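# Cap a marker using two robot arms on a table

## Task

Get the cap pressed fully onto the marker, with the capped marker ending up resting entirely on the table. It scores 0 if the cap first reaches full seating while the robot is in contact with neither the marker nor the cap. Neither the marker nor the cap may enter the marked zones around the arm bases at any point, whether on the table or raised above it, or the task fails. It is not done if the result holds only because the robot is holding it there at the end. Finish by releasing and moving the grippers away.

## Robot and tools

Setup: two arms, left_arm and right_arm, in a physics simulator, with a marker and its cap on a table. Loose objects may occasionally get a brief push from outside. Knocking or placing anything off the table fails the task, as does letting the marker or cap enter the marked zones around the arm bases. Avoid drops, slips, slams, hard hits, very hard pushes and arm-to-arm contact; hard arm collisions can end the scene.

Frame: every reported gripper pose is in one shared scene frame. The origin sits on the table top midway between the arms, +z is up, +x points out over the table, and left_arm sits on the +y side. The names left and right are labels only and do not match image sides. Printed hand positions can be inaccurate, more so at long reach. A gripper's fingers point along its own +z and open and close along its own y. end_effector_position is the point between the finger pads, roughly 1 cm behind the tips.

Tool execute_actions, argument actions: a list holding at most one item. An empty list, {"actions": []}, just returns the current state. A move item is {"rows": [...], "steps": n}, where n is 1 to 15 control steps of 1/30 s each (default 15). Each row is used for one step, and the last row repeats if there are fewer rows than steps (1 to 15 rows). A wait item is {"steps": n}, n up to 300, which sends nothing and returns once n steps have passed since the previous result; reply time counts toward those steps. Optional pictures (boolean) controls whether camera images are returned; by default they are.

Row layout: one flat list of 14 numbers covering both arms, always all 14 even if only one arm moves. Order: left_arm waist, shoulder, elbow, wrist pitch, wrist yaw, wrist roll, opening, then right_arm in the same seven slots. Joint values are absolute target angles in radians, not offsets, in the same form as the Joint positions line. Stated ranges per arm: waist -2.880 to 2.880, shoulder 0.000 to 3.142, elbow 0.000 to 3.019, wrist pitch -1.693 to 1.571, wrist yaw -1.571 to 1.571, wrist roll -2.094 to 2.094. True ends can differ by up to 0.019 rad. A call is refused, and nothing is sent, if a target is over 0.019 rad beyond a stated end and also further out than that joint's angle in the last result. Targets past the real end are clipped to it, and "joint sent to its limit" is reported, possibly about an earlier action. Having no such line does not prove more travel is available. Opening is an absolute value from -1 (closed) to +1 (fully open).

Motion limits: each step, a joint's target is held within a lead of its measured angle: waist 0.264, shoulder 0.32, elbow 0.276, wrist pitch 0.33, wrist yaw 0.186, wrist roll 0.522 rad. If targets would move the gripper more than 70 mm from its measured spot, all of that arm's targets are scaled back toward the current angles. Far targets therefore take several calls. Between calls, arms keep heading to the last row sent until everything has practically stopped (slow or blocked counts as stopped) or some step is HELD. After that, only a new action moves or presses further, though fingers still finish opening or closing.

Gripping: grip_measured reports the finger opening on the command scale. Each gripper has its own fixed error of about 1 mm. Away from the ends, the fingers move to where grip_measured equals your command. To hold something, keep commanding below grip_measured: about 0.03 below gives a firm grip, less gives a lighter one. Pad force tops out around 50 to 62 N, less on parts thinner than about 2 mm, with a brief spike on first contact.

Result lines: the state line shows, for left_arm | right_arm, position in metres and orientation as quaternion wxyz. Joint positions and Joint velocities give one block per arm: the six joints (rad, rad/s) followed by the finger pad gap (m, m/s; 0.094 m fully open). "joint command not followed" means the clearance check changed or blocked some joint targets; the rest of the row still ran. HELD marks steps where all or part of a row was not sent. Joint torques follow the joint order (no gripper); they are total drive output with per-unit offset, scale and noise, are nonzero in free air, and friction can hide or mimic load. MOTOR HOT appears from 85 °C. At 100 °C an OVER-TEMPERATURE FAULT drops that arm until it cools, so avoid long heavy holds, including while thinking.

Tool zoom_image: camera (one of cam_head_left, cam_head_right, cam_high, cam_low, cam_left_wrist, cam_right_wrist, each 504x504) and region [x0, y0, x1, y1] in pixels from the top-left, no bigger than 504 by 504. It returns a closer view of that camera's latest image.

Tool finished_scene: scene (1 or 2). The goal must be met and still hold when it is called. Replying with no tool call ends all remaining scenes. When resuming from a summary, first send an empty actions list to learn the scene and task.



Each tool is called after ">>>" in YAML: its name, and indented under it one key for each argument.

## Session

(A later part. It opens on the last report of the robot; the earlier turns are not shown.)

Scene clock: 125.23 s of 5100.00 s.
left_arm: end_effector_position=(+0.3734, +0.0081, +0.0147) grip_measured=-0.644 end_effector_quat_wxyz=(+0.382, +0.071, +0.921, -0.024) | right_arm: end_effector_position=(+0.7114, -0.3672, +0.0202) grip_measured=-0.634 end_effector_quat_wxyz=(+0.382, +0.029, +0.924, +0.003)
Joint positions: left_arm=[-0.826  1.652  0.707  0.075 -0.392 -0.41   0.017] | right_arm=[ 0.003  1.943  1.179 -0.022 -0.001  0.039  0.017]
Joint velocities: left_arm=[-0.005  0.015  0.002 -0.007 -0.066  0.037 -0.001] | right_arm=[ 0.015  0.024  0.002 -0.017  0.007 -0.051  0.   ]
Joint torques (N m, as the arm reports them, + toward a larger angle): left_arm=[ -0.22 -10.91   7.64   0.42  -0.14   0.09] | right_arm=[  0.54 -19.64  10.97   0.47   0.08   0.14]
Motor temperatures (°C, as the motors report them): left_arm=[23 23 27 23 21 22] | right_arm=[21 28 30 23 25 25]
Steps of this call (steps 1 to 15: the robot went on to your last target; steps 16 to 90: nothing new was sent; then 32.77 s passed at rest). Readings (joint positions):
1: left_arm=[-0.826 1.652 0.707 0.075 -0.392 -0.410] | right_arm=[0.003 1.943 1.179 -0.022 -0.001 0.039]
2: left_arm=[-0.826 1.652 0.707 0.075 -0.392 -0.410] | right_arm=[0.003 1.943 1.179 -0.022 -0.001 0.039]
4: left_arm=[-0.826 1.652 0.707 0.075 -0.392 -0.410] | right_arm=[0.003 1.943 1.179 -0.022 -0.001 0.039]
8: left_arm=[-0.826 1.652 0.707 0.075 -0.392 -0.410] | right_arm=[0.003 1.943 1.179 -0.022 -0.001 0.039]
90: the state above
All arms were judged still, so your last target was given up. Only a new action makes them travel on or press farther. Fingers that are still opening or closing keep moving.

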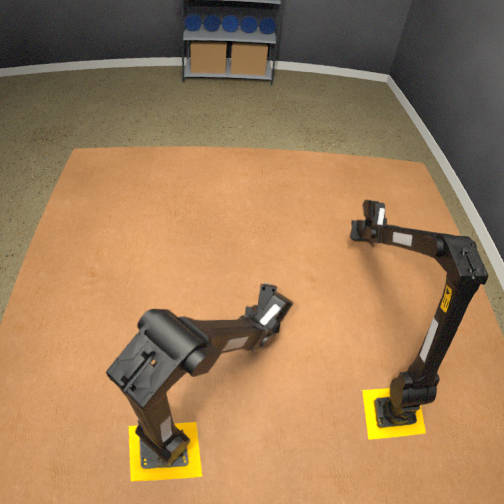

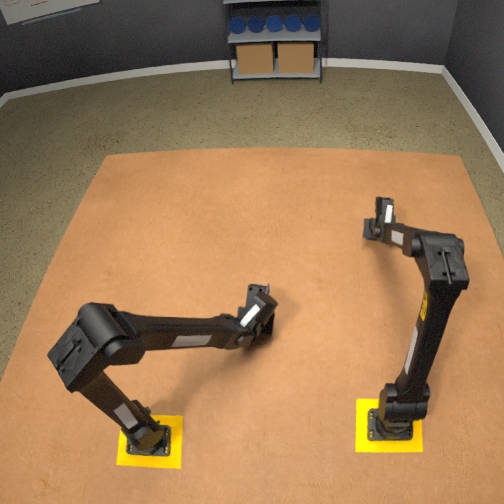

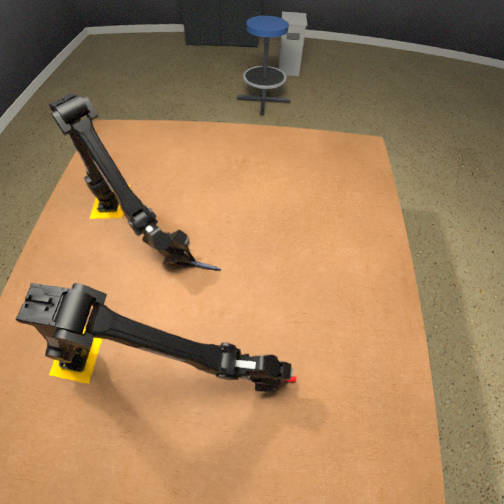

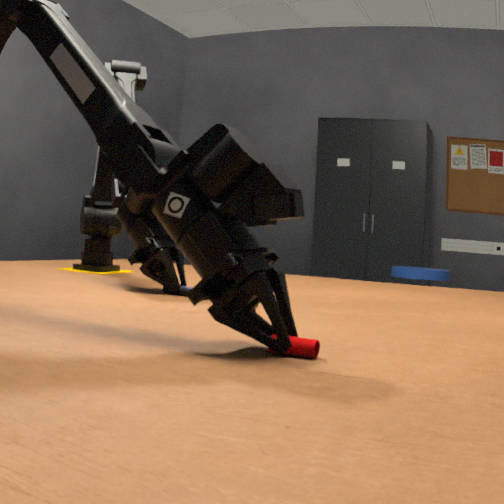

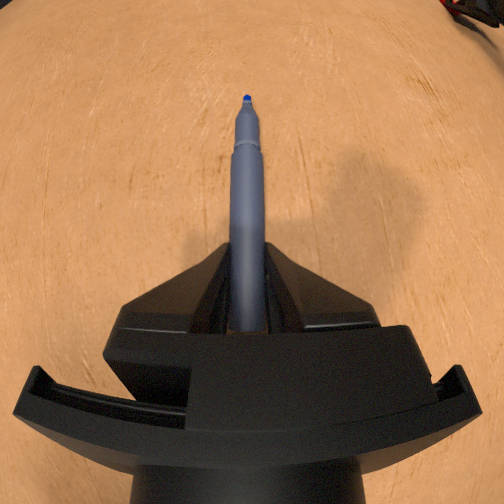

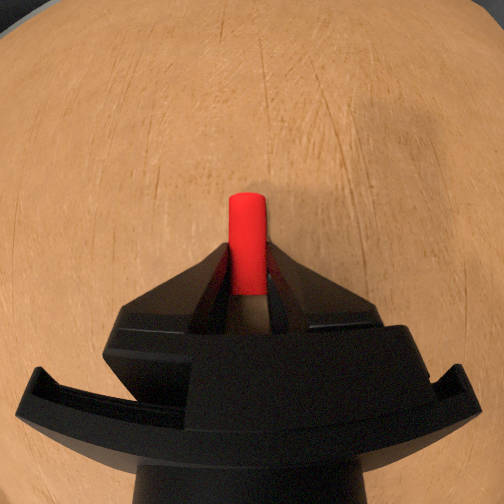

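>>> execute_actions:
  actions:
    - {"rows":[[-0.826,1.635,0.712,0.06,-0.39,-0.4,-0.7,0.01,1.935,1.2,-0.04,0,0.05,-0.7],[-0.826,1.62,0.712,0.06,-0.39,-0.4,-0.7,0.01,1.92,1.2,-0.04,0,0.05,-0.7],[-0.826,1.6,0.712,0.06,-0.39,-0.4,-0.7,0.01,1.9,1.2,-0.04,0,0.05,-0.7],[-0.826,1.58,0.72,0.06,-0.39,-0.4,-0.7,0.01,1.88,1.2,-0.04,0,0.05,-0.7],[-0.826,1.56,0.73,0.05,-0.39,-0.4,-0.7,0.01,1.86,1.2,-0.05,0,0.05,-0.7],[-0.826,1.54,0.74,0.03,-0.39,-0.4,-0.7,0.01,1.84,1.2,-0.07,0,0.05,-0.7],[-0.826,1.52,0.76,0.01,-0.39,-0.4,-0.7,0.01,1.81,1.2,-0.09,0,0.05,-0.7],[-0.826,1.51,0.78,-0.01,-0.39,-0.4,-0.7,0.01,1.78,1.2,-0.11,0,0.05,-0.7],[-0.826,1.5,0.8,-0.03,-0.39,-0.4,-0.7,0.01,1.76,1.2,-0.13,0,0.05,-0.7],[-0.826,1.5,0.82,-0.05,-0.39,-0.4,-0.7,0.01,1.74,1.2,-0.15,0,0.05,-0.7]],"steps":15}
  pictures: false

>>> execute_actions:
  actions:
    - {"rows":[[-0.8,1.52,0.86,-0.09,-0.33,-0.32,-0.7,0.015,1.74,1.2,-0.18,-0.04,-0.02,-0.7],[-0.78,1.54,0.89,-0.13,-0.28,-0.24,-0.7,0.02,1.74,1.2,-0.21,-0.08,-0.09,-0.7],[-0.76,1.56,0.92,-0.16,-0.22,-0.16,-0.7,0.025,1.74,1.2,-0.24,-0.12,-0.16,-0.7],[-0.735,1.58,0.955,-0.2,-0.16,-0.08,-0.7,0.03,1.74,1.2,-0.27,-0.16,-0.23,-0.7],[-0.71,1.6,0.99,-0.24,-0.1,0.0,-0.7,0.035,1.74,1.2,-0.3,-0.2,-0.3,-0.7],[-0.69,1.62,1.02,-0.27,-0.05,0.08,-0.7,0.04,1.74,1.195,-0.33,-0.24,-0.37,-0.7],[-0.665,1.64,1.055,-0.31,0.01,0.16,-0.7,0.045,1.74,1.19,-0.36,-0.28,-0.44,-0.7],[-0.64,1.66,1.09,-0.35,0.07,0.24,-0.7,0.05,1.74,1.185,-0.39,-0.32,-0.51,-0.7],[-0.62,1.68,1.12,-0.39,0.13,0.32,-0.7,0.055,1.74,1.18,-0.42,-0.36,-0.58,-0.7],[-0.595,1.7,1.15,-0.43,0.18,0.41,-0.7,0.06,1.74,1.175,-0.45,-0.39,-0.64,-0.7]],"steps":15}
  pictures: false

>>> execute_actions:
  actions:
    - {"rows":[[-0.57,1.72,1.18,-0.47,0.24,0.49,-0.7,0.07,1.74,1.17,-0.48,-0.43,-0.71,-0.7],[-0.55,1.75,1.22,-0.51,0.3,0.58,-0.7,0.08,1.74,1.17,-0.51,-0.47,-0.78,-0.7],[-0.525,1.77,1.25,-0.55,0.35,0.66,-0.7,0.09,1.74,1.165,-0.54,-0.51,-0.85,-0.7],[-0.5,1.8,1.28,-0.59,0.41,0.74,-0.7,0.1,1.74,1.16,-0.57,-0.55,-0.92,-0.7],[-0.48,1.82,1.32,-0.63,0.47,0.82,-0.7,0.11,1.74,1.16,-0.6,-0.59,-0.99,-0.7],[-0.455,1.85,1.35,-0.67,0.53,0.91,-0.7,0.12,1.75,1.155,-0.63,-0.63,-1.06,-0.7],[-0.43,1.87,1.38,-0.71,0.59,0.99,-0.7,0.13,1.76,1.15,-0.67,-0.67,-1.13,-0.7],[-0.41,1.9,1.42,-0.75,0.65,1.07,-0.7,0.14,1.77,1.15,-0.7,-0.7,-1.2,-0.7],[-0.385,1.92,1.45,-0.78,0.7,1.16,-0.7,0.15,1.78,1.15,-0.73,-0.74,-1.26,-0.7],[-0.37,1.945,1.475,-0.8,0.74,1.22,-0.7,0.16,1.79,1.15,-0.76,-0.76,-1.3,-0.7],[-0.361,1.965,1.485,-0.81,0.756,1.242,-0.7,0.17,1.797,1.15,-0.77,-0.768,-1.32,-0.7],[-0.361,1.98,1.485,-0.81,0.756,1.242,-0.7,0.18,1.8,1.15,-0.77,-0.768,-1.32,-0.7]],"steps":15}
  pictures: false

>>> execute_actions:
  actions:
    - {"steps":30}

Scene clock: 176.03 s of 5100.00 s.
left_arm: end_effector_position=(+0.3971, -0.0125, +0.1109) grip_measured=-0.644 end_effector_quat_wxyz=(+0.433, +0.055, +0.897, -0.062) | right_arm: end_effector_position=(+0.7051, -0.3670, +0.1361) grip_measured=-0.634 end_effector_quat_wxyz=(+0.430, +0.029, +0.902, +0.004)
Joint positions: left_arm=[-0.826  1.494  0.791 -0.027 -0.391 -0.41   0.017] | right_arm=[ 0.003  1.735  1.179 -0.126 -0.001  0.039  0.017]
Joint velocities: left_arm=[ 0.005 -0.024  0.139 -0.022 -0.037  0.066  0.002] | right_arm=[-0.005 -0.444 -0.002  0.002  0.051  0.037 -0.001]
Joint torques (N m, as the arm reports them, + toward a larger angle): left_arm=[-0.29 -9.52 10.86  0.25 -0.14  0.1 ] | right_arm=[  1.9  -15.49  12.64   0.7    0.12   0.2 ]
Motor temperatures (°C, as the motors report them): left_arm=[23 23 27 23 21 22] | right_arm=[21 28 30 23 25 25]
Steps of this call (steps 1 to 90: nothing new was sent; then 47.30 s passed at rest; steps 91 to 105: all 15 steps of this action). Readings (joint positions):
91: left_arm=[-0.826 1.652 0.707 0.075 -0.392 -0.410] | right_arm=[0.003 1.943 1.179 -0.022 -0.001 0.039]
92: left_arm=[-0.826 1.651 0.707 0.075 -0.392 -0.410] | right_arm=[0.003 1.943 1.179 -0.022 -0.001 0.039]
94: left_arm=[-0.826 1.640 0.707 0.072 -0.391 -0.410] | right_arm=[0.003 1.939 1.179 -0.024 -0.001 0.039]
98: left_arm=[-0.826 1.568 0.710 0.033 -0.391 -0.410] | right_arm=[0.003 1.894 1.179 -0.064 -0.001 0.039]
105: the state above

Scene clock: 176.53 s of 5100.00 s.
left_arm: end_effector_position=(+0.4677, -0.0092, +0.0744) grip_measured=-0.645 end_effector_quat_wxyz=(+0.269, +0.379, +0.879, -0.105) | right_arm: end_effector_position=(+0.6377, -0.2631, +0.1035) grip_measured=-0.633 end_effector_quat_wxyz=(+0.324, -0.325, +0.882, +0.106)
Joint positions: left_arm=[-0.58   1.711  1.111 -0.407  0.173  0.299  0.017] | right_arm=[ 0.065  1.718  1.173 -0.432 -0.388 -0.548  0.017]
Joint velocities: left_arm=[ 0.142 -0.034  0.002 -0.193  0.037  0.637 -0.   ] | right_arm=[ 0.034 -0.005 -0.017 -0.066  0.022 -0.549 -0.001]
Joint torques (N m, as the arm reports them, + toward a larger angle): left_arm=[ -2.51 -15.6   12.98   0.45   0.44   0.11] | right_arm=[  0.24 -15.86  10.12   0.52  -0.27  -0.04]
Motor temperatures (°C, as the motors report them): left_arm=[23 23 27 23 21 22] | right_arm=[21 28 30 23 25 25]
Steps of this call (steps 1 to 15: all 15 steps of this action). Readings (joint positions):
1: left_arm=[-0.824 1.494 0.799 -0.037 -0.362 -0.397] | right_arm=[0.003 1.723 1.180 -0.131 -0.019 0.032]
2: left_arm=[-0.819 1.499 0.810 -0.061 -0.318 -0.371] | right_arm=[0.003 1.715 1.181 -0.146 -0.050 0.012]
4: left_arm=[-0.800 1.524 0.849 -0.123 -0.206 -0.287] | right_arm=[0.006 1.712 1.183 -0.191 -0.126 -0.055]
8: left_arm=[-0.717 1.620 0.981 -0.264 0.024 -0.047] | right_arm=[0.025 1.717 1.183 -0.315 -0.285 -0.259]
15: the state above

Scene clock: 177.03 s of 5100.00 s.
left_arm: end_effector_position=(+0.5282, +0.0256, +0.0648) grip_measured=-0.645 end_effector_quat_wxyz=(+0.265, +0.615, +0.690, -0.276) | right_arm: end_effector_position=(+0.5267, -0.1523, +0.0672) grip_measured=-0.633 end_effector_quat_wxyz=(-0.265, +0.616, -0.689, -0.275)
Joint positions: left_arm=[-0.346  1.98   1.451 -0.785  0.75   1.125  0.017] | right_arm=[ 0.186  1.78   1.149 -0.75  -0.765 -1.225  0.017]
Joint velocities: left_arm=[ 0.327  0.249 -0.002 -0.193  0.022  0.681 -0.   ] | right_arm=[ 0.161  0.2   -0.051 -0.076 -0.022 -0.623  0.   ]
Joint torques (N m, as the arm reports them, + toward a larger angle): left_arm=[ -3.22 -20.02  12.28  -0.12   0.86   0.09] | right_arm=[ -1.28 -16.69   9.1   -0.1   -0.5   -0.01]
Motor temperatures (°C, as the motors report them): left_arm=[23 23 27 23 21 22] | right_arm=[21 28 30 23 25 25]
Steps of this call (steps 1 to 15: all 15 steps of this action). Readings (joint positions):
1: left_arm=[-0.575 1.712 1.114 -0.420 0.204 0.332] | right_arm=[0.065 1.719 1.173 -0.439 -0.407 -0.576]
2: left_arm=[-0.571 1.716 1.123 -0.445 0.255 0.376] | right_arm=[0.065 1.719 1.173 -0.453 -0.439 -0.612]
4: left_arm=[-0.559 1.741 1.167 -0.512 0.365 0.487] | right_arm=[0.069 1.719 1.171 -0.499 -0.515 -0.703]
8: left_arm=[-0.498 1.841 1.315 -0.660 0.603 0.759] | right_arm=[0.101 1.722 1.160 -0.620 -0.670 -0.932]
15: the state above

Scene clock: 178.03 s of 5100.00 s.
left_arm: end_effector_position=(+0.5237, +0.0234, +0.0550) grip_measured=-0.645 end_effector_quat_wxyz=(+0.268, +0.650, +0.658, -0.270) | right_arm: end_effector_position=(+0.5231, -0.1520, +0.0605) grip_measured=-0.633 end_effector_quat_wxyz=(-0.268, +0.643, -0.665, -0.270)
Joint positions: left_arm=[-0.351  1.997  1.451 -0.796  0.753  1.232  0.017] | right_arm=[ 0.188  1.791  1.146 -0.756 -0.766 -1.309  0.017]
Joint velocities: left_arm=[-0.024 -0.015 -0.022  0.007 -0.081 -0.066  0.001] | right_arm=[-0.005 -0.015 -0.002 -0.002 -0.007 -0.007  0.   ]
Joint torques (N m, as the arm reports them, + toward a larger angle): left_arm=[ -1.13 -20.07  12.16  -0.26   0.72   0.09] | right_arm=[  0.03 -16.82   9.12  -0.15  -0.48  -0.03]
Motor temperatures (°C, as the motors report them): left_arm=[23 23 27 23 21 22] | right_arm=[21 28 30 23 25 25]
Steps of this call (steps 1 to 30: the robot went on to your last target). Readings (joint positions):
1: left_arm=[-0.338 1.989 1.451 -0.791 0.750 1.146] | right_arm=[0.191 1.786 1.147 -0.753 -0.765 -1.242]
2: left_arm=[-0.333 1.994 1.451 -0.793 0.750 1.163] | right_arm=[0.192 1.789 1.146 -0.754 -0.765 -1.256]
4: left_arm=[-0.335 1.998 1.451 -0.795 0.751 1.188] | right_arm=[0.191 1.791 1.145 -0.756 -0.765 -1.275]
8: left_arm=[-0.346 1.997 1.451 -0.796 0.753 1.214] | right_arm=[0.188 1.791 1.145 -0.756 -0.766 -1.295]
30: the state above
All arms were judged still, so your last target was given up. Only a new action makes them travel on or press farther. Fingers that are still opening or closing keep moving.

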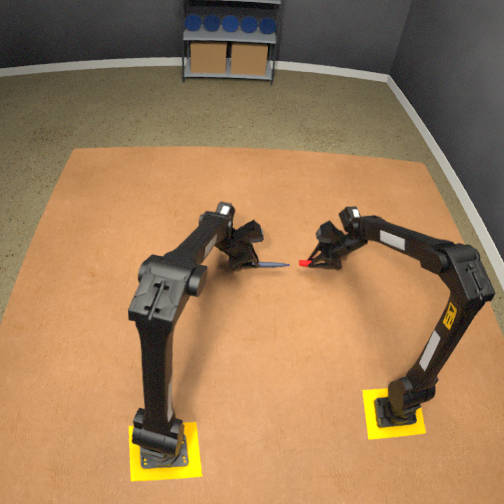

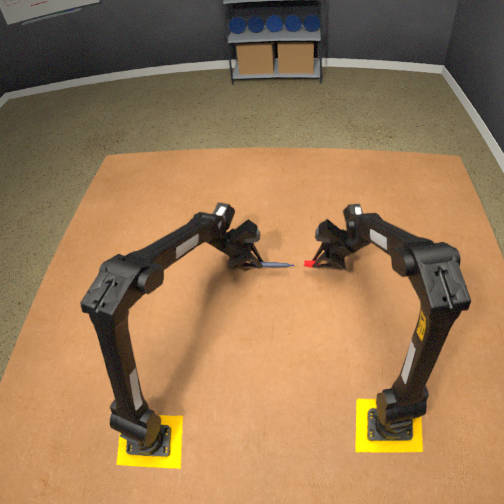

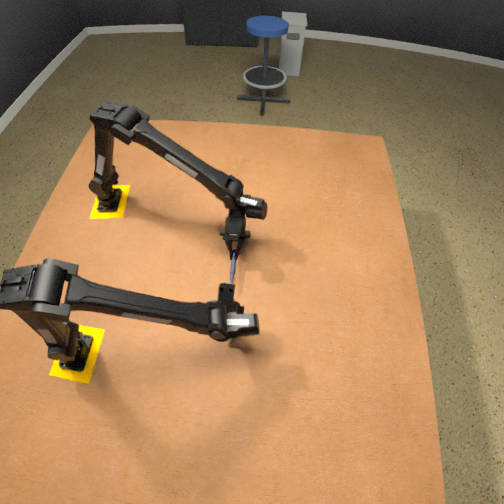

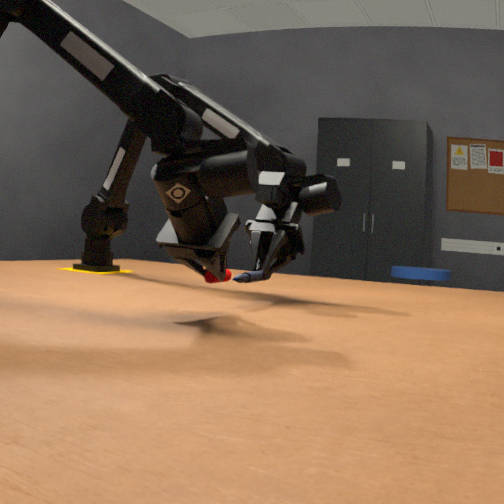

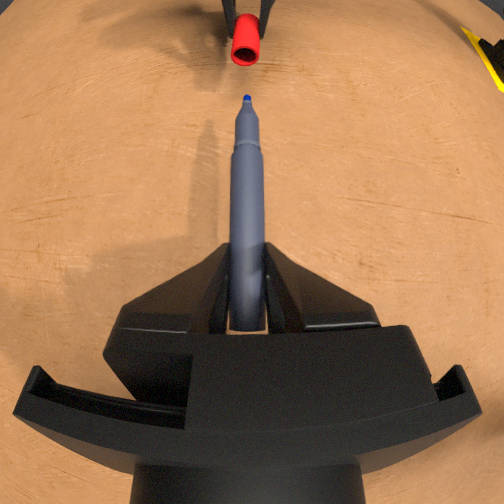

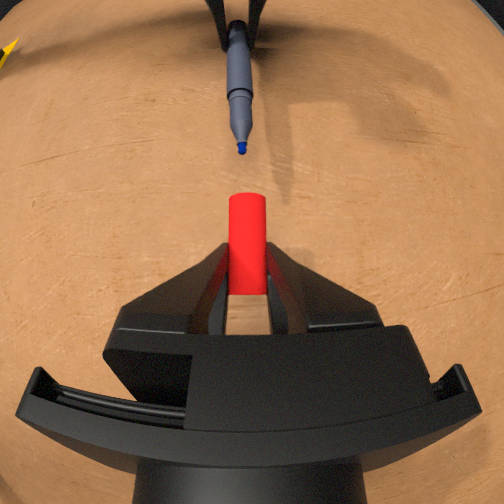

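>>> execute_actions:
  actions:
    - {"rows":[[-0.355,1.985,1.485,-0.81,0.756,1.242,-0.7,0.195,1.8,1.15,-0.755,-0.766,-1.31,-0.7],[-0.355,1.985,1.485,-0.81,0.756,1.242,-0.7,0.201,1.8,1.15,-0.748,-0.765,-1.3,-0.7],[-0.355,1.985,1.485,-0.81,0.756,1.242,-0.7,0.207,1.8,1.15,-0.74,-0.764,-1.295,-0.7],[-0.355,1.985,1.485,-0.81,0.756,1.242,-0.7,0.213,1.8,1.15,-0.733,-0.763,-1.29,-0.7],[-0.355,1.985,1.485,-0.81,0.756,1.242,-0.7,0.219,1.8,1.15,-0.725,-0.762,-1.282,-0.7],[-0.355,1.985,1.485,-0.81,0.756,1.242,-0.7,0.225,1.8,1.15,-0.718,-0.761,-1.275,-0.7],[-0.355,1.985,1.485,-0.81,0.756,1.242,-0.7,0.23,1.8,1.15,-0.712,-0.76,-1.27,-0.7]],"steps":15}
  pictures: false

>>> execute_actions:
  actions:
    - {"steps":15}

>>> zoom_image:
  camera: "cam_head_right"
  region: [240,235,340,285]

>>> zoom_image:
  camera: "cam_left_wrist"
  region: [190,20,310,160]

Scene clock: 203.87 s of 5100.00 s.
left_arm: end_effector_position=(+0.5237, +0.0234, +0.0550) grip_measured=-0.645 end_effector_quat_wxyz=(+0.268, +0.650, +0.658, -0.270) | right_arm: end_effector_position=(+0.5190, -0.1311, +0.0610) grip_measured=-0.633 end_effector_quat_wxyz=(-0.268, +0.652, -0.656, -0.271)
Joint positions: left_arm=[-0.351  1.997  1.451 -0.796  0.753  1.232  0.017] | right_arm=[ 0.23   1.791  1.146 -0.732 -0.763 -1.284  0.017]
Joint velocities: left_arm=[-0.005 -0.005 -0.002  0.012 -0.007 -0.037 -0.001] | right_arm=[-0.005 -0.005 -0.002 -0.002 -0.007  0.022  0.   ]
Joint torques (N m, as the arm reports them, + toward a larger angle): left_arm=[ -0.62 -19.63  12.13  -0.26   0.72   0.09] | right_arm=[  1.59 -16.56   9.24   1.16  -0.3    0.12]
Motor temperatures (°C, as the motors report them): left_arm=[23 25 29 23 22 22] | right_arm=[21 28 29 23 25 25]
Steps of this call (steps 1 to 90: nothing new was sent; then 22.33 s passed at rest; steps 91 to 105: all 15 steps of this action). Readings (joint positions):
91: left_arm=[-0.351 1.997 1.451 -0.796 0.753 1.232] | right_arm=[0.188 1.791 1.146 -0.756 -0.766 -1.309]
92: left_arm=[-0.351 1.997 1.451 -0.796 0.753 1.232] | right_arm=[0.188 1.791 1.146 -0.756 -0.766 -1.309]
94: left_arm=[-0.351 1.997 1.451 -0.796 0.753 1.232] | right_arm=[0.191 1.791 1.146 -0.755 -0.766 -1.307]
98: left_arm=[-0.351 1.997 1.451 -0.796 0.753 1.232] | right_arm=[0.210 1.791 1.146 -0.738 -0.763 -1.294]
105: the state above

Scene clock: 204.37 s of 5100.00 s.
left_arm: end_effector_position=(+0.5237, +0.0234, +0.0550) grip_measured=-0.645 end_effector_quat_wxyz=(+0.268, +0.650, +0.658, -0.270) | right_arm: end_effector_position=(+0.5190, -0.1311, +0.0610) grip_measured=-0.633 end_effector_quat_wxyz=(-0.267, +0.651, -0.657, -0.272)
Joint positions: left_arm=[-0.351  1.997  1.451 -0.796  0.753  1.232  0.017] | right_arm=[ 0.23   1.791  1.146 -0.732 -0.763 -1.281  0.017]
Joint velocities: left_arm=[ 0.005 -0.005 -0.007 -0.022  0.007  0.022 -0.001] | right_arm=[ 0.005 -0.005 -0.017  0.012  0.007  0.037 -0.   ]
Joint torques (N m, as the arm reports them, + toward a larger angle): left_arm=[ -0.64 -19.65  12.13  -0.26   0.72   0.1 ] | right_arm=[  1.08 -16.34   9.21   0.88  -0.31   0.2 ]
Motor temperatures (°C, as the motors report them): left_arm=[23 25 29 23 22 22] | right_arm=[21 28 29 23 25 25]
Steps of this call (steps 1 to 15: the robot went on to your last target). Readings (joint positions):
1: left_arm=[-0.351 1.997 1.451 -0.796 0.753 1.232] | right_arm=[0.230 1.791 1.146 -0.732 -0.763 -1.283]
2: left_arm=[-0.351 1.997 1.451 -0.796 0.753 1.232] | right_arm=[0.230 1.791 1.146 -0.732 -0.763 -1.283]
4: left_arm=[-0.351 1.997 1.451 -0.796 0.753 1.232] | right_arm=[0.230 1.791 1.146 -0.732 -0.763 -1.282]
8: left_arm=[-0.351 1.997 1.451 -0.796 0.753 1.232] | right_arm=[0.230 1.791 1.146 -0.732 -0.763 -1.282]
15: the state above
All arms were judged still, so your last target was given up. Only a new action makes them travel on or press farther. Fingers that are still opening or closing keep moving.

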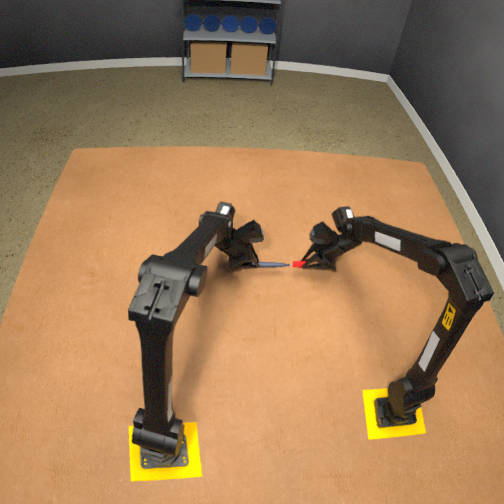

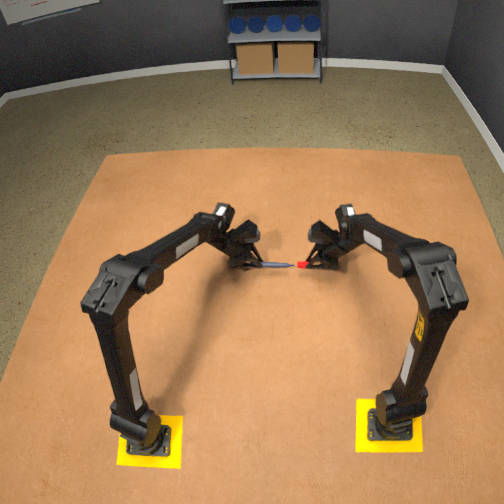

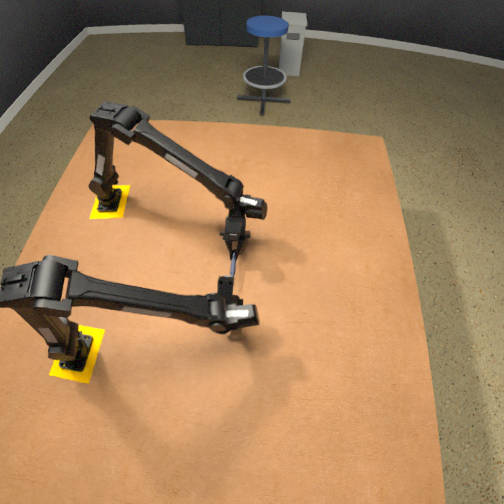

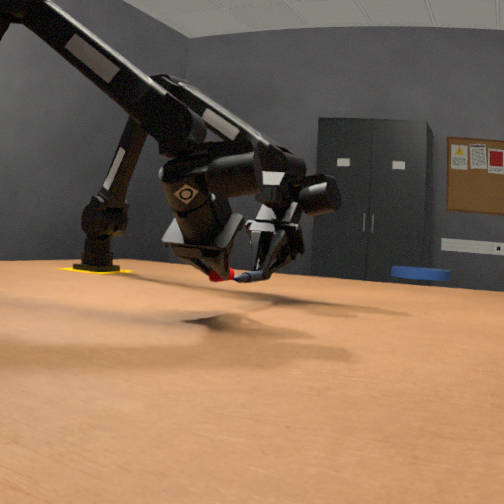

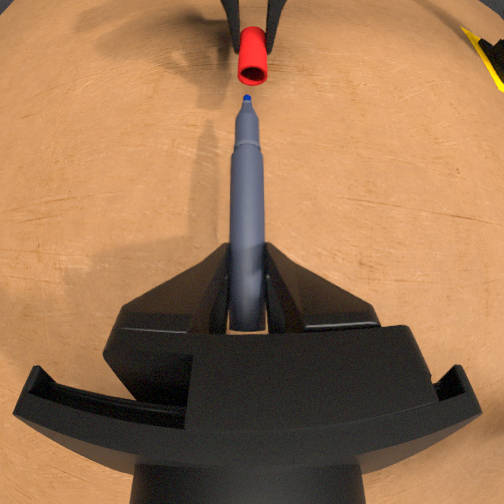

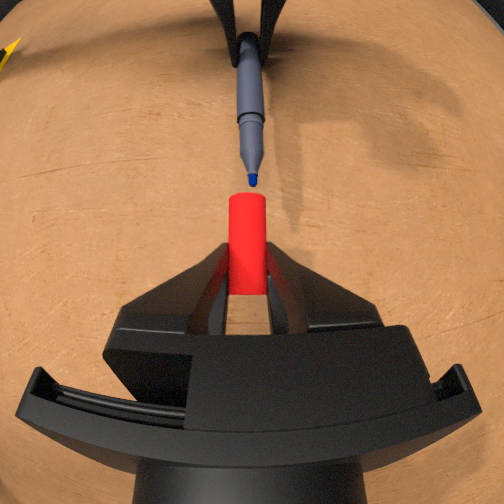

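Region (240, 235, 340, 285) of cam_head_right's 504x504 image, scaled by 5.040, with more detail than that image has.

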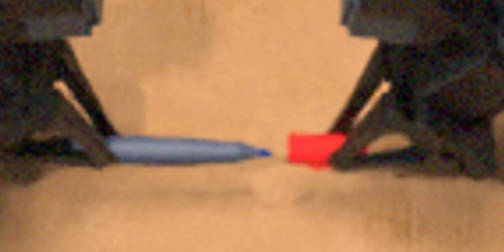

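Region (190, 20, 310, 160) of cam_left_wrist's 504x504 image, scaled by 3.600, with more detail than that image has; it fills the left 432 columns of this view, and the rest is white.

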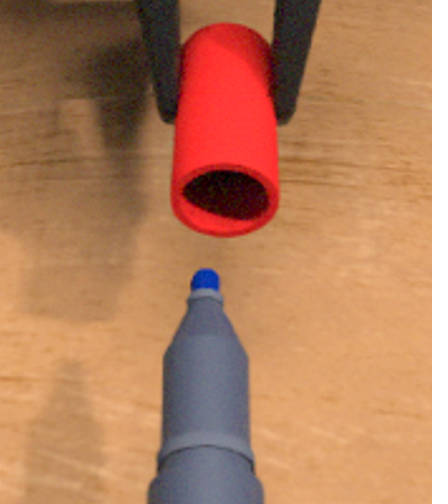

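>>> execute_actions:
  actions:
    - {"rows":[[-0.355,1.985,1.485,-0.81,0.756,1.242,-0.7,0.232,1.81,1.15,-0.705,-0.76,-1.265,-0.7],[-0.355,1.985,1.485,-0.81,0.756,1.242,-0.7,0.236,1.815,1.15,-0.695,-0.76,-1.26,-0.7],[-0.355,1.985,1.485,-0.81,0.756,1.242,-0.7,0.24,1.82,1.15,-0.685,-0.758,-1.255,-0.7]],"steps":15}
  pictures: false

>>> execute_actions:
  actions:
    - {"steps":15}

>>> zoom_image:
  camera: "cam_head_right"
  region: [255,245,325,280]

>>> zoom_image:
  camera: "cam_left_wrist"
  region: [190,20,310,160]

>>> zoom_image:
  camera: "cam_low"
  region: [190,245,290,300]

Scene clock: 221.60 s of 5100.00 s.
left_arm: end_effector_position=(+0.5237, +0.0234, +0.0550) grip_measured=-0.645 end_effector_quat_wxyz=(+0.268, +0.650, +0.658, -0.270) | right_arm: end_effector_position=(+0.5238, -0.1298, +0.0607) grip_measured=-0.633 end_effector_quat_wxyz=(-0.274, +0.649, -0.657, -0.267)
Joint positions: left_arm=[-0.351  1.997  1.451 -0.796  0.753  1.232  0.017] | right_arm=[ 0.231  1.793  1.146 -0.704 -0.761 -1.267  0.017]
Joint velocities: left_arm=[-0.015 -0.005 -0.027 -0.007 -0.037 -0.037  0.   ] | right_arm=[ 0.015  0.005 -0.007 -0.007 -0.022 -0.051 -0.   ]
Joint torques (N m, as the arm reports them, + toward a larger angle): left_arm=[ -0.52 -19.59  12.15  -0.27   0.72   0.1 ] | right_arm=[  1.88 -14.12   9.31   1.18  -0.31   0.21]
Motor temperatures (°C, as the motors report them): left_arm=[23 25 29 23 22 22] | right_arm=[21 28 29 23 25 25]
Steps of this call (steps 1 to 90: nothing new was sent; then 13.73 s passed at rest; steps 91 to 105: all 15 steps of this action). Readings (joint positions):
91: left_arm=[-0.351 1.997 1.451 -0.796 0.753 1.232] | right_arm=[0.230 1.791 1.145 -0.730 -0.763 -1.281]
92: left_arm=[-0.351 1.997 1.451 -0.796 0.753 1.232] | right_arm=[0.230 1.791 1.145 -0.726 -0.763 -1.279]
94: left_arm=[-0.351 1.997 1.451 -0.796 0.753 1.232] | right_arm=[0.230 1.791 1.146 -0.714 -0.761 -1.274]
98: left_arm=[-0.351 1.997 1.451 -0.796 0.753 1.232] | right_arm=[0.231 1.792 1.146 -0.705 -0.761 -1.270]
105: the state above

Scene clock: 222.10 s of 5100.00 s.
left_arm: end_effector_position=(+0.5237, +0.0234, +0.0550) grip_measured=-0.645 end_effector_quat_wxyz=(+0.268, +0.650, +0.658, -0.270) | right_arm: end_effector_position=(+0.5238, -0.1298, +0.0607) grip_measured=-0.633 end_effector_quat_wxyz=(-0.274, +0.649, -0.658, -0.267)
Joint positions: left_arm=[-0.351  1.997  1.451 -0.796  0.753  1.232  0.017] | right_arm=[ 0.231  1.793  1.146 -0.704 -0.761 -1.266  0.017]
Joint velocities: left_arm=[ 0.005 -0.005  0.017  0.002  0.007 -0.037 -0.   ] | right_arm=[-0.015 -0.015 -0.017 -0.017  0.007 -0.037 -0.   ]
Joint torques (N m, as the arm reports them, + toward a larger angle): left_arm=[ -0.6  -19.65  12.14  -0.25   0.72   0.09] | right_arm=[  2.15 -15.27   9.08   0.82  -0.31   0.24]
Motor temperatures (°C, as the motors report them): left_arm=[23 25 29 23 22 22] | right_arm=[21 27 29 23 25 25]
Steps of this call (steps 1 to 15: the robot went on to your last target). Readings (joint positions):
1: left_arm=[-0.351 1.997 1.451 -0.796 0.753 1.232] | right_arm=[0.231 1.793 1.146 -0.704 -0.761 -1.267]
2: left_arm=[-0.351 1.997 1.451 -0.796 0.753 1.232] | right_arm=[0.231 1.793 1.146 -0.704 -0.761 -1.266]
4: left_arm=[-0.351 1.997 1.451 -0.796 0.753 1.232] | right_arm=[0.231 1.793 1.146 -0.704 -0.761 -1.266]
8: left_arm=[-0.351 1.997 1.451 -0.796 0.753 1.232] | right_arm=[0.231 1.793 1.146 -0.704 -0.761 -1.266]
15: the state above
All arms were judged still, so your last target was given up. Only a new action makes them travel on or press farther. Fingers that are still opening or closing keep moving.

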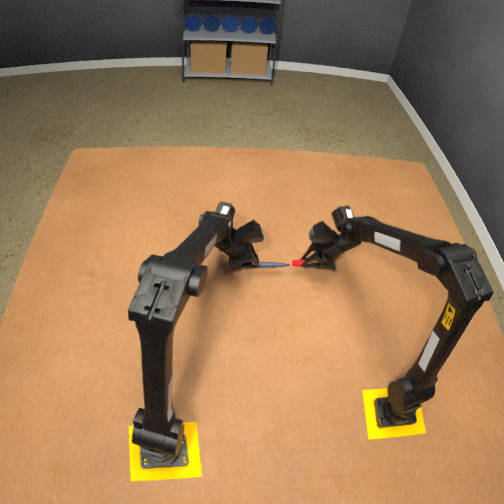

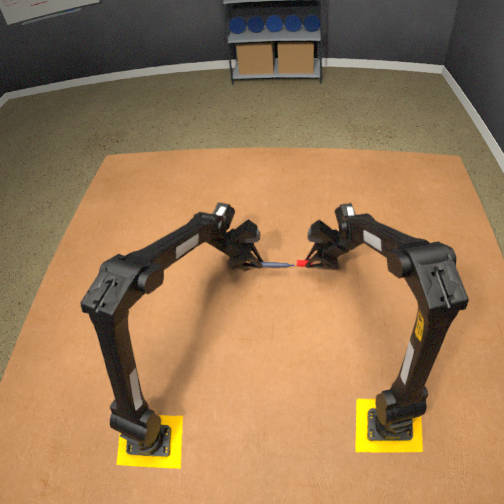

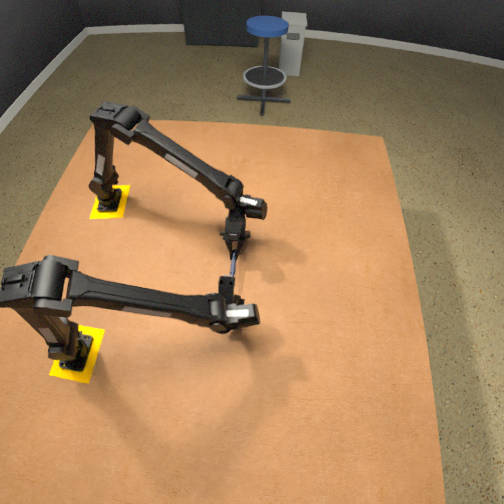

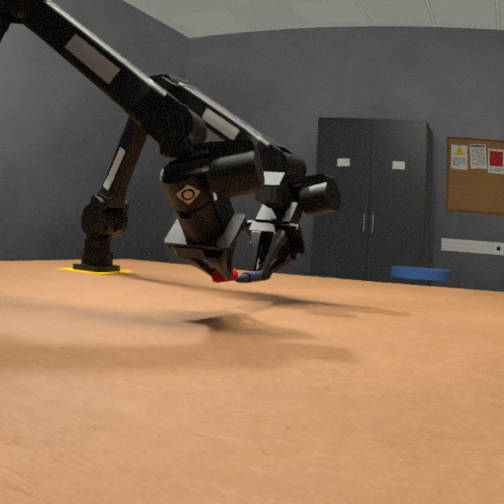

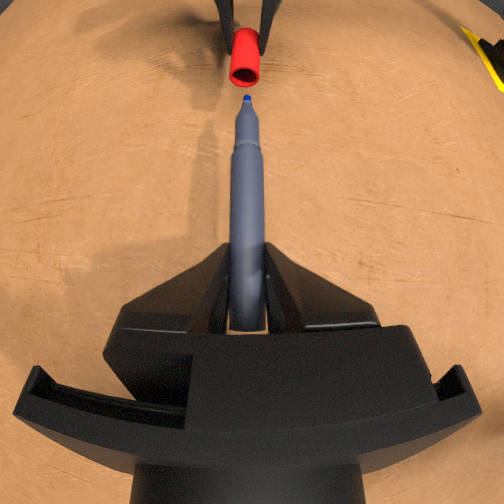

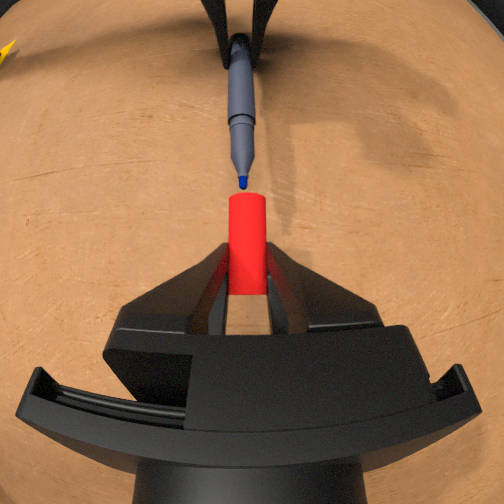

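Region (255, 245, 325, 280) of cam_head_right's 504x504 image, scaled by 7.200, with more detail than that image has.

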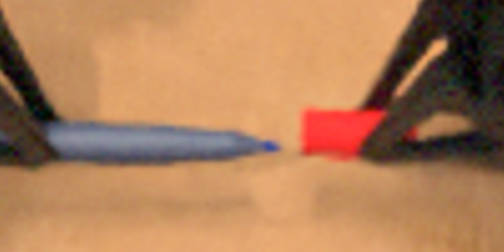

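Region (190, 20, 310, 160) of cam_left_wrist's 504x504 image, scaled by 3.600, with more detail than that image has; it fills the left 432 columns of this view, and the rest is white.

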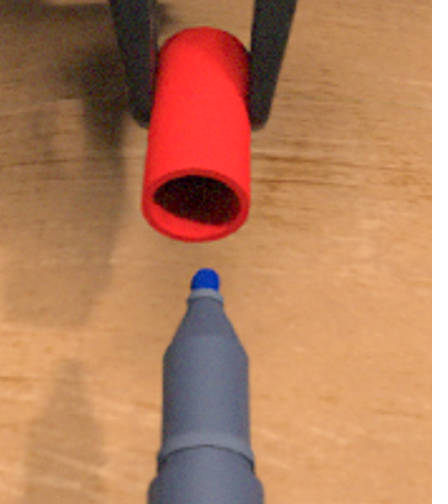

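Region (190, 245, 290, 300) of cam_low's 504x504 image, scaled by 5.040, with more detail than that image has; it fills the top 277 rows of this view, and the rest is white.

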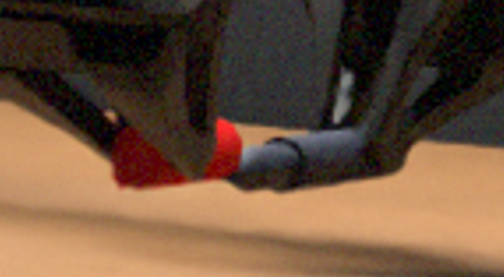

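>>> execute_actions:
  actions:
    - {"rows":[[-0.355,1.985,1.485,-0.81,0.765,1.242,-0.7,0.242,1.822,1.15,-0.685,-0.758,-1.26,-0.7],[-0.355,1.985,1.485,-0.81,0.772,1.242,-0.7,0.245,1.824,1.15,-0.685,-0.757,-1.26,-0.7],[-0.355,1.985,1.485,-0.81,0.779,1.242,-0.7,0.248,1.826,1.15,-0.685,-0.756,-1.26,-0.7]],"steps":15}
  pictures: false

>>> execute_actions:
  actions:
    - {"steps":15}

>>> zoom_image:
  camera: "cam_head_right"
  region: [255,245,325,280]

>>> zoom_image:
  camera: "cam_left_wrist"
  region: [190,20,310,160]

Scene clock: 238.47 s of 5100.00 s.
left_arm: end_effector_position=(+0.5225, +0.0207, +0.0576) grip_measured=-0.645 end_effector_quat_wxyz=(+0.273, +0.648, +0.654, -0.279) | right_arm: end_effector_position=(+0.5211, -0.1251, +0.0569) grip_measured=-0.633 end_effector_quat_wxyz=(-0.270, +0.652, -0.656, -0.269)
Joint positions: left_arm=[-0.351  1.997  1.451 -0.796  0.776  1.232  0.017] | right_arm=[ 0.241  1.8    1.146 -0.704 -0.759 -1.266  0.017]
Joint velocities: left_arm=[ 0.005 -0.015  0.017 -0.002 -0.051  0.022 -0.001] | right_arm=[-0.005 -0.005 -0.007  0.007 -0.066  0.037 -0.001]
Joint torques (N m, as the arm reports them, + toward a larger angle): left_arm=[ -0.7  -19.85  12.15  -0.26   0.75   0.09] | right_arm=[  0.69 -15.18   8.93   1.02  -0.3    0.16]
Motor temperatures (°C, as the motors report them): left_arm=[23 25 29 23 22 22] | right_arm=[21 27 29 23 25 25]
Steps of this call (steps 1 to 90: nothing new was sent; then 12.87 s passed at rest; steps 91 to 105: all 15 steps of this action). Readings (joint positions):
91: left_arm=[-0.351 1.997 1.451 -0.796 0.757 1.232] | right_arm=[0.231 1.793 1.146 -0.704 -0.761 -1.266]
92: left_arm=[-0.351 1.997 1.451 -0.796 0.764 1.232] | right_arm=[0.232 1.793 1.146 -0.704 -0.760 -1.266]
94: left_arm=[-0.351 1.997 1.451 -0.796 0.774 1.232] | right_arm=[0.234 1.795 1.146 -0.704 -0.759 -1.266]
98: left_arm=[-0.351 1.997 1.451 -0.796 0.776 1.232] | right_arm=[0.240 1.799 1.146 -0.704 -0.759 -1.266]
105: the state above

Scene clock: 238.97 s of 5100.00 s.
left_arm: end_effector_position=(+0.5225, +0.0207, +0.0576) grip_measured=-0.645 end_effector_quat_wxyz=(+0.273, +0.648, +0.654, -0.279) | right_arm: end_effector_position=(+0.5211, -0.1251, +0.0569) grip_measured=-0.633 end_effector_quat_wxyz=(-0.270, +0.652, -0.656, -0.269)
Joint positions: left_arm=[-0.351  1.997  1.451 -0.796  0.776  1.232  0.017] | right_arm=[ 0.241  1.8    1.146 -0.704 -0.759 -1.266  0.017]
Joint velocities: left_arm=[ 0.005 -0.015 -0.007  0.002 -0.066  0.022  0.   ] | right_arm=[ 0.005 -0.005 -0.007 -0.012 -0.066 -0.037 -0.001]
Joint torques (N m, as the arm reports them, + toward a larger angle): left_arm=[ -0.66 -19.61  12.15  -0.26   0.75   0.09] | right_arm=[  1.42 -15.57   9.31   0.92  -0.32   0.12]
Motor temperatures (°C, as the motors report them): left_arm=[23 25 29 23 22 22] | right_arm=[21 27 29 23 25 25]
Steps of this call (steps 1 to 15: the robot went on to your last target). Readings (joint positions):
1: left_arm=[-0.351 1.997 1.451 -0.796 0.776 1.232] | right_arm=[0.241 1.800 1.146 -0.704 -0.759 -1.266]
2: left_arm=[-0.351 1.997 1.451 -0.796 0.776 1.232] | right_arm=[0.241 1.800 1.146 -0.704 -0.759 -1.266]
4: left_arm=[-0.351 1.997 1.451 -0.796 0.776 1.232] | right_arm=[0.241 1.800 1.146 -0.704 -0.759 -1.266]
8: left_arm=[-0.351 1.997 1.451 -0.796 0.776 1.232] | right_arm=[0.241 1.800 1.146 -0.704 -0.759 -1.266]
15: the state above
All arms were judged still, so your last target was given up. Only a new action makes them travel on or press farther. Fingers that are still opening or closing keep moving.

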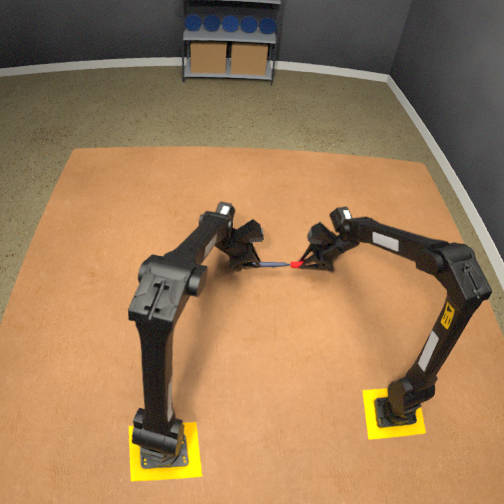

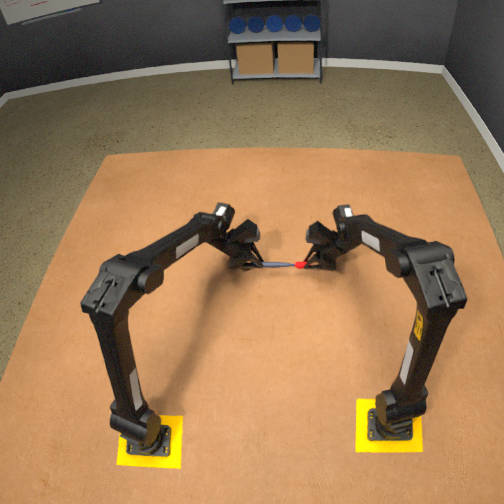

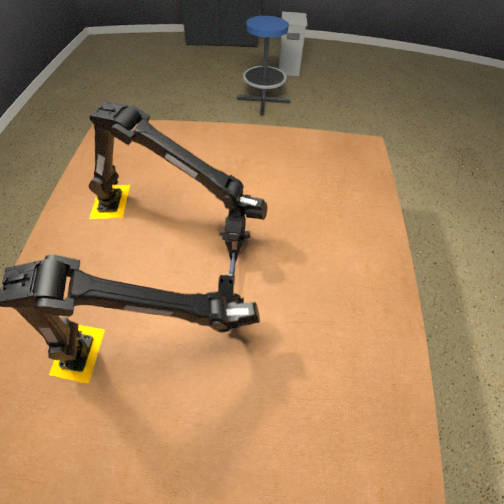

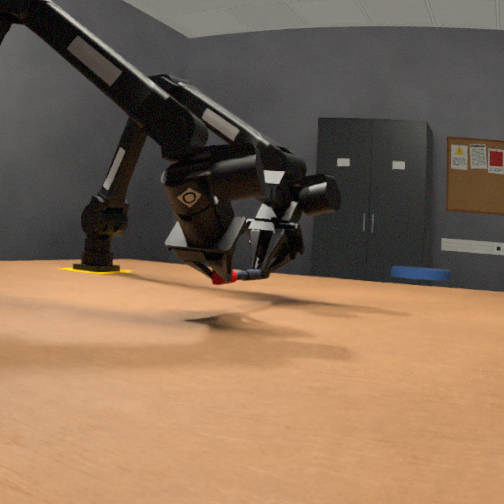

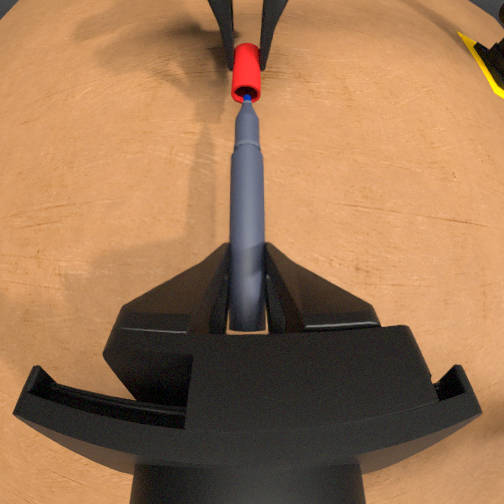

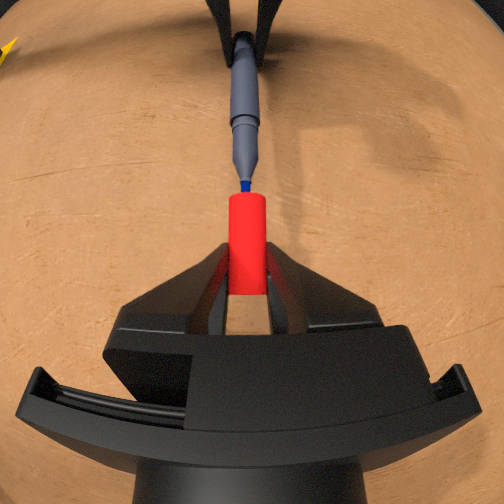

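Region (255, 245, 325, 280) of cam_head_right's 504x504 image, scaled by 7.200, with more detail than that image has.

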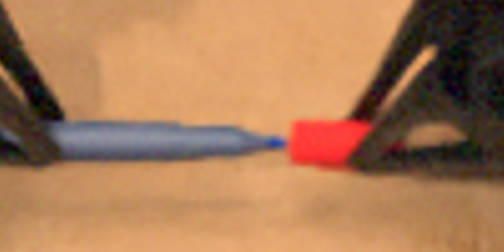

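Region (190, 20, 310, 160) of cam_left_wrist's 504x504 image, scaled by 3.600, with more detail than that image has; it fills the left 432 columns of this view, and the rest is white.

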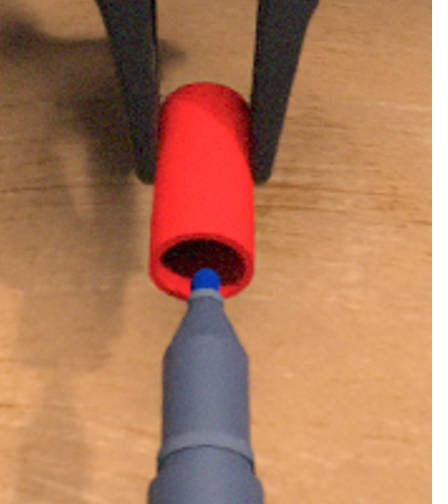

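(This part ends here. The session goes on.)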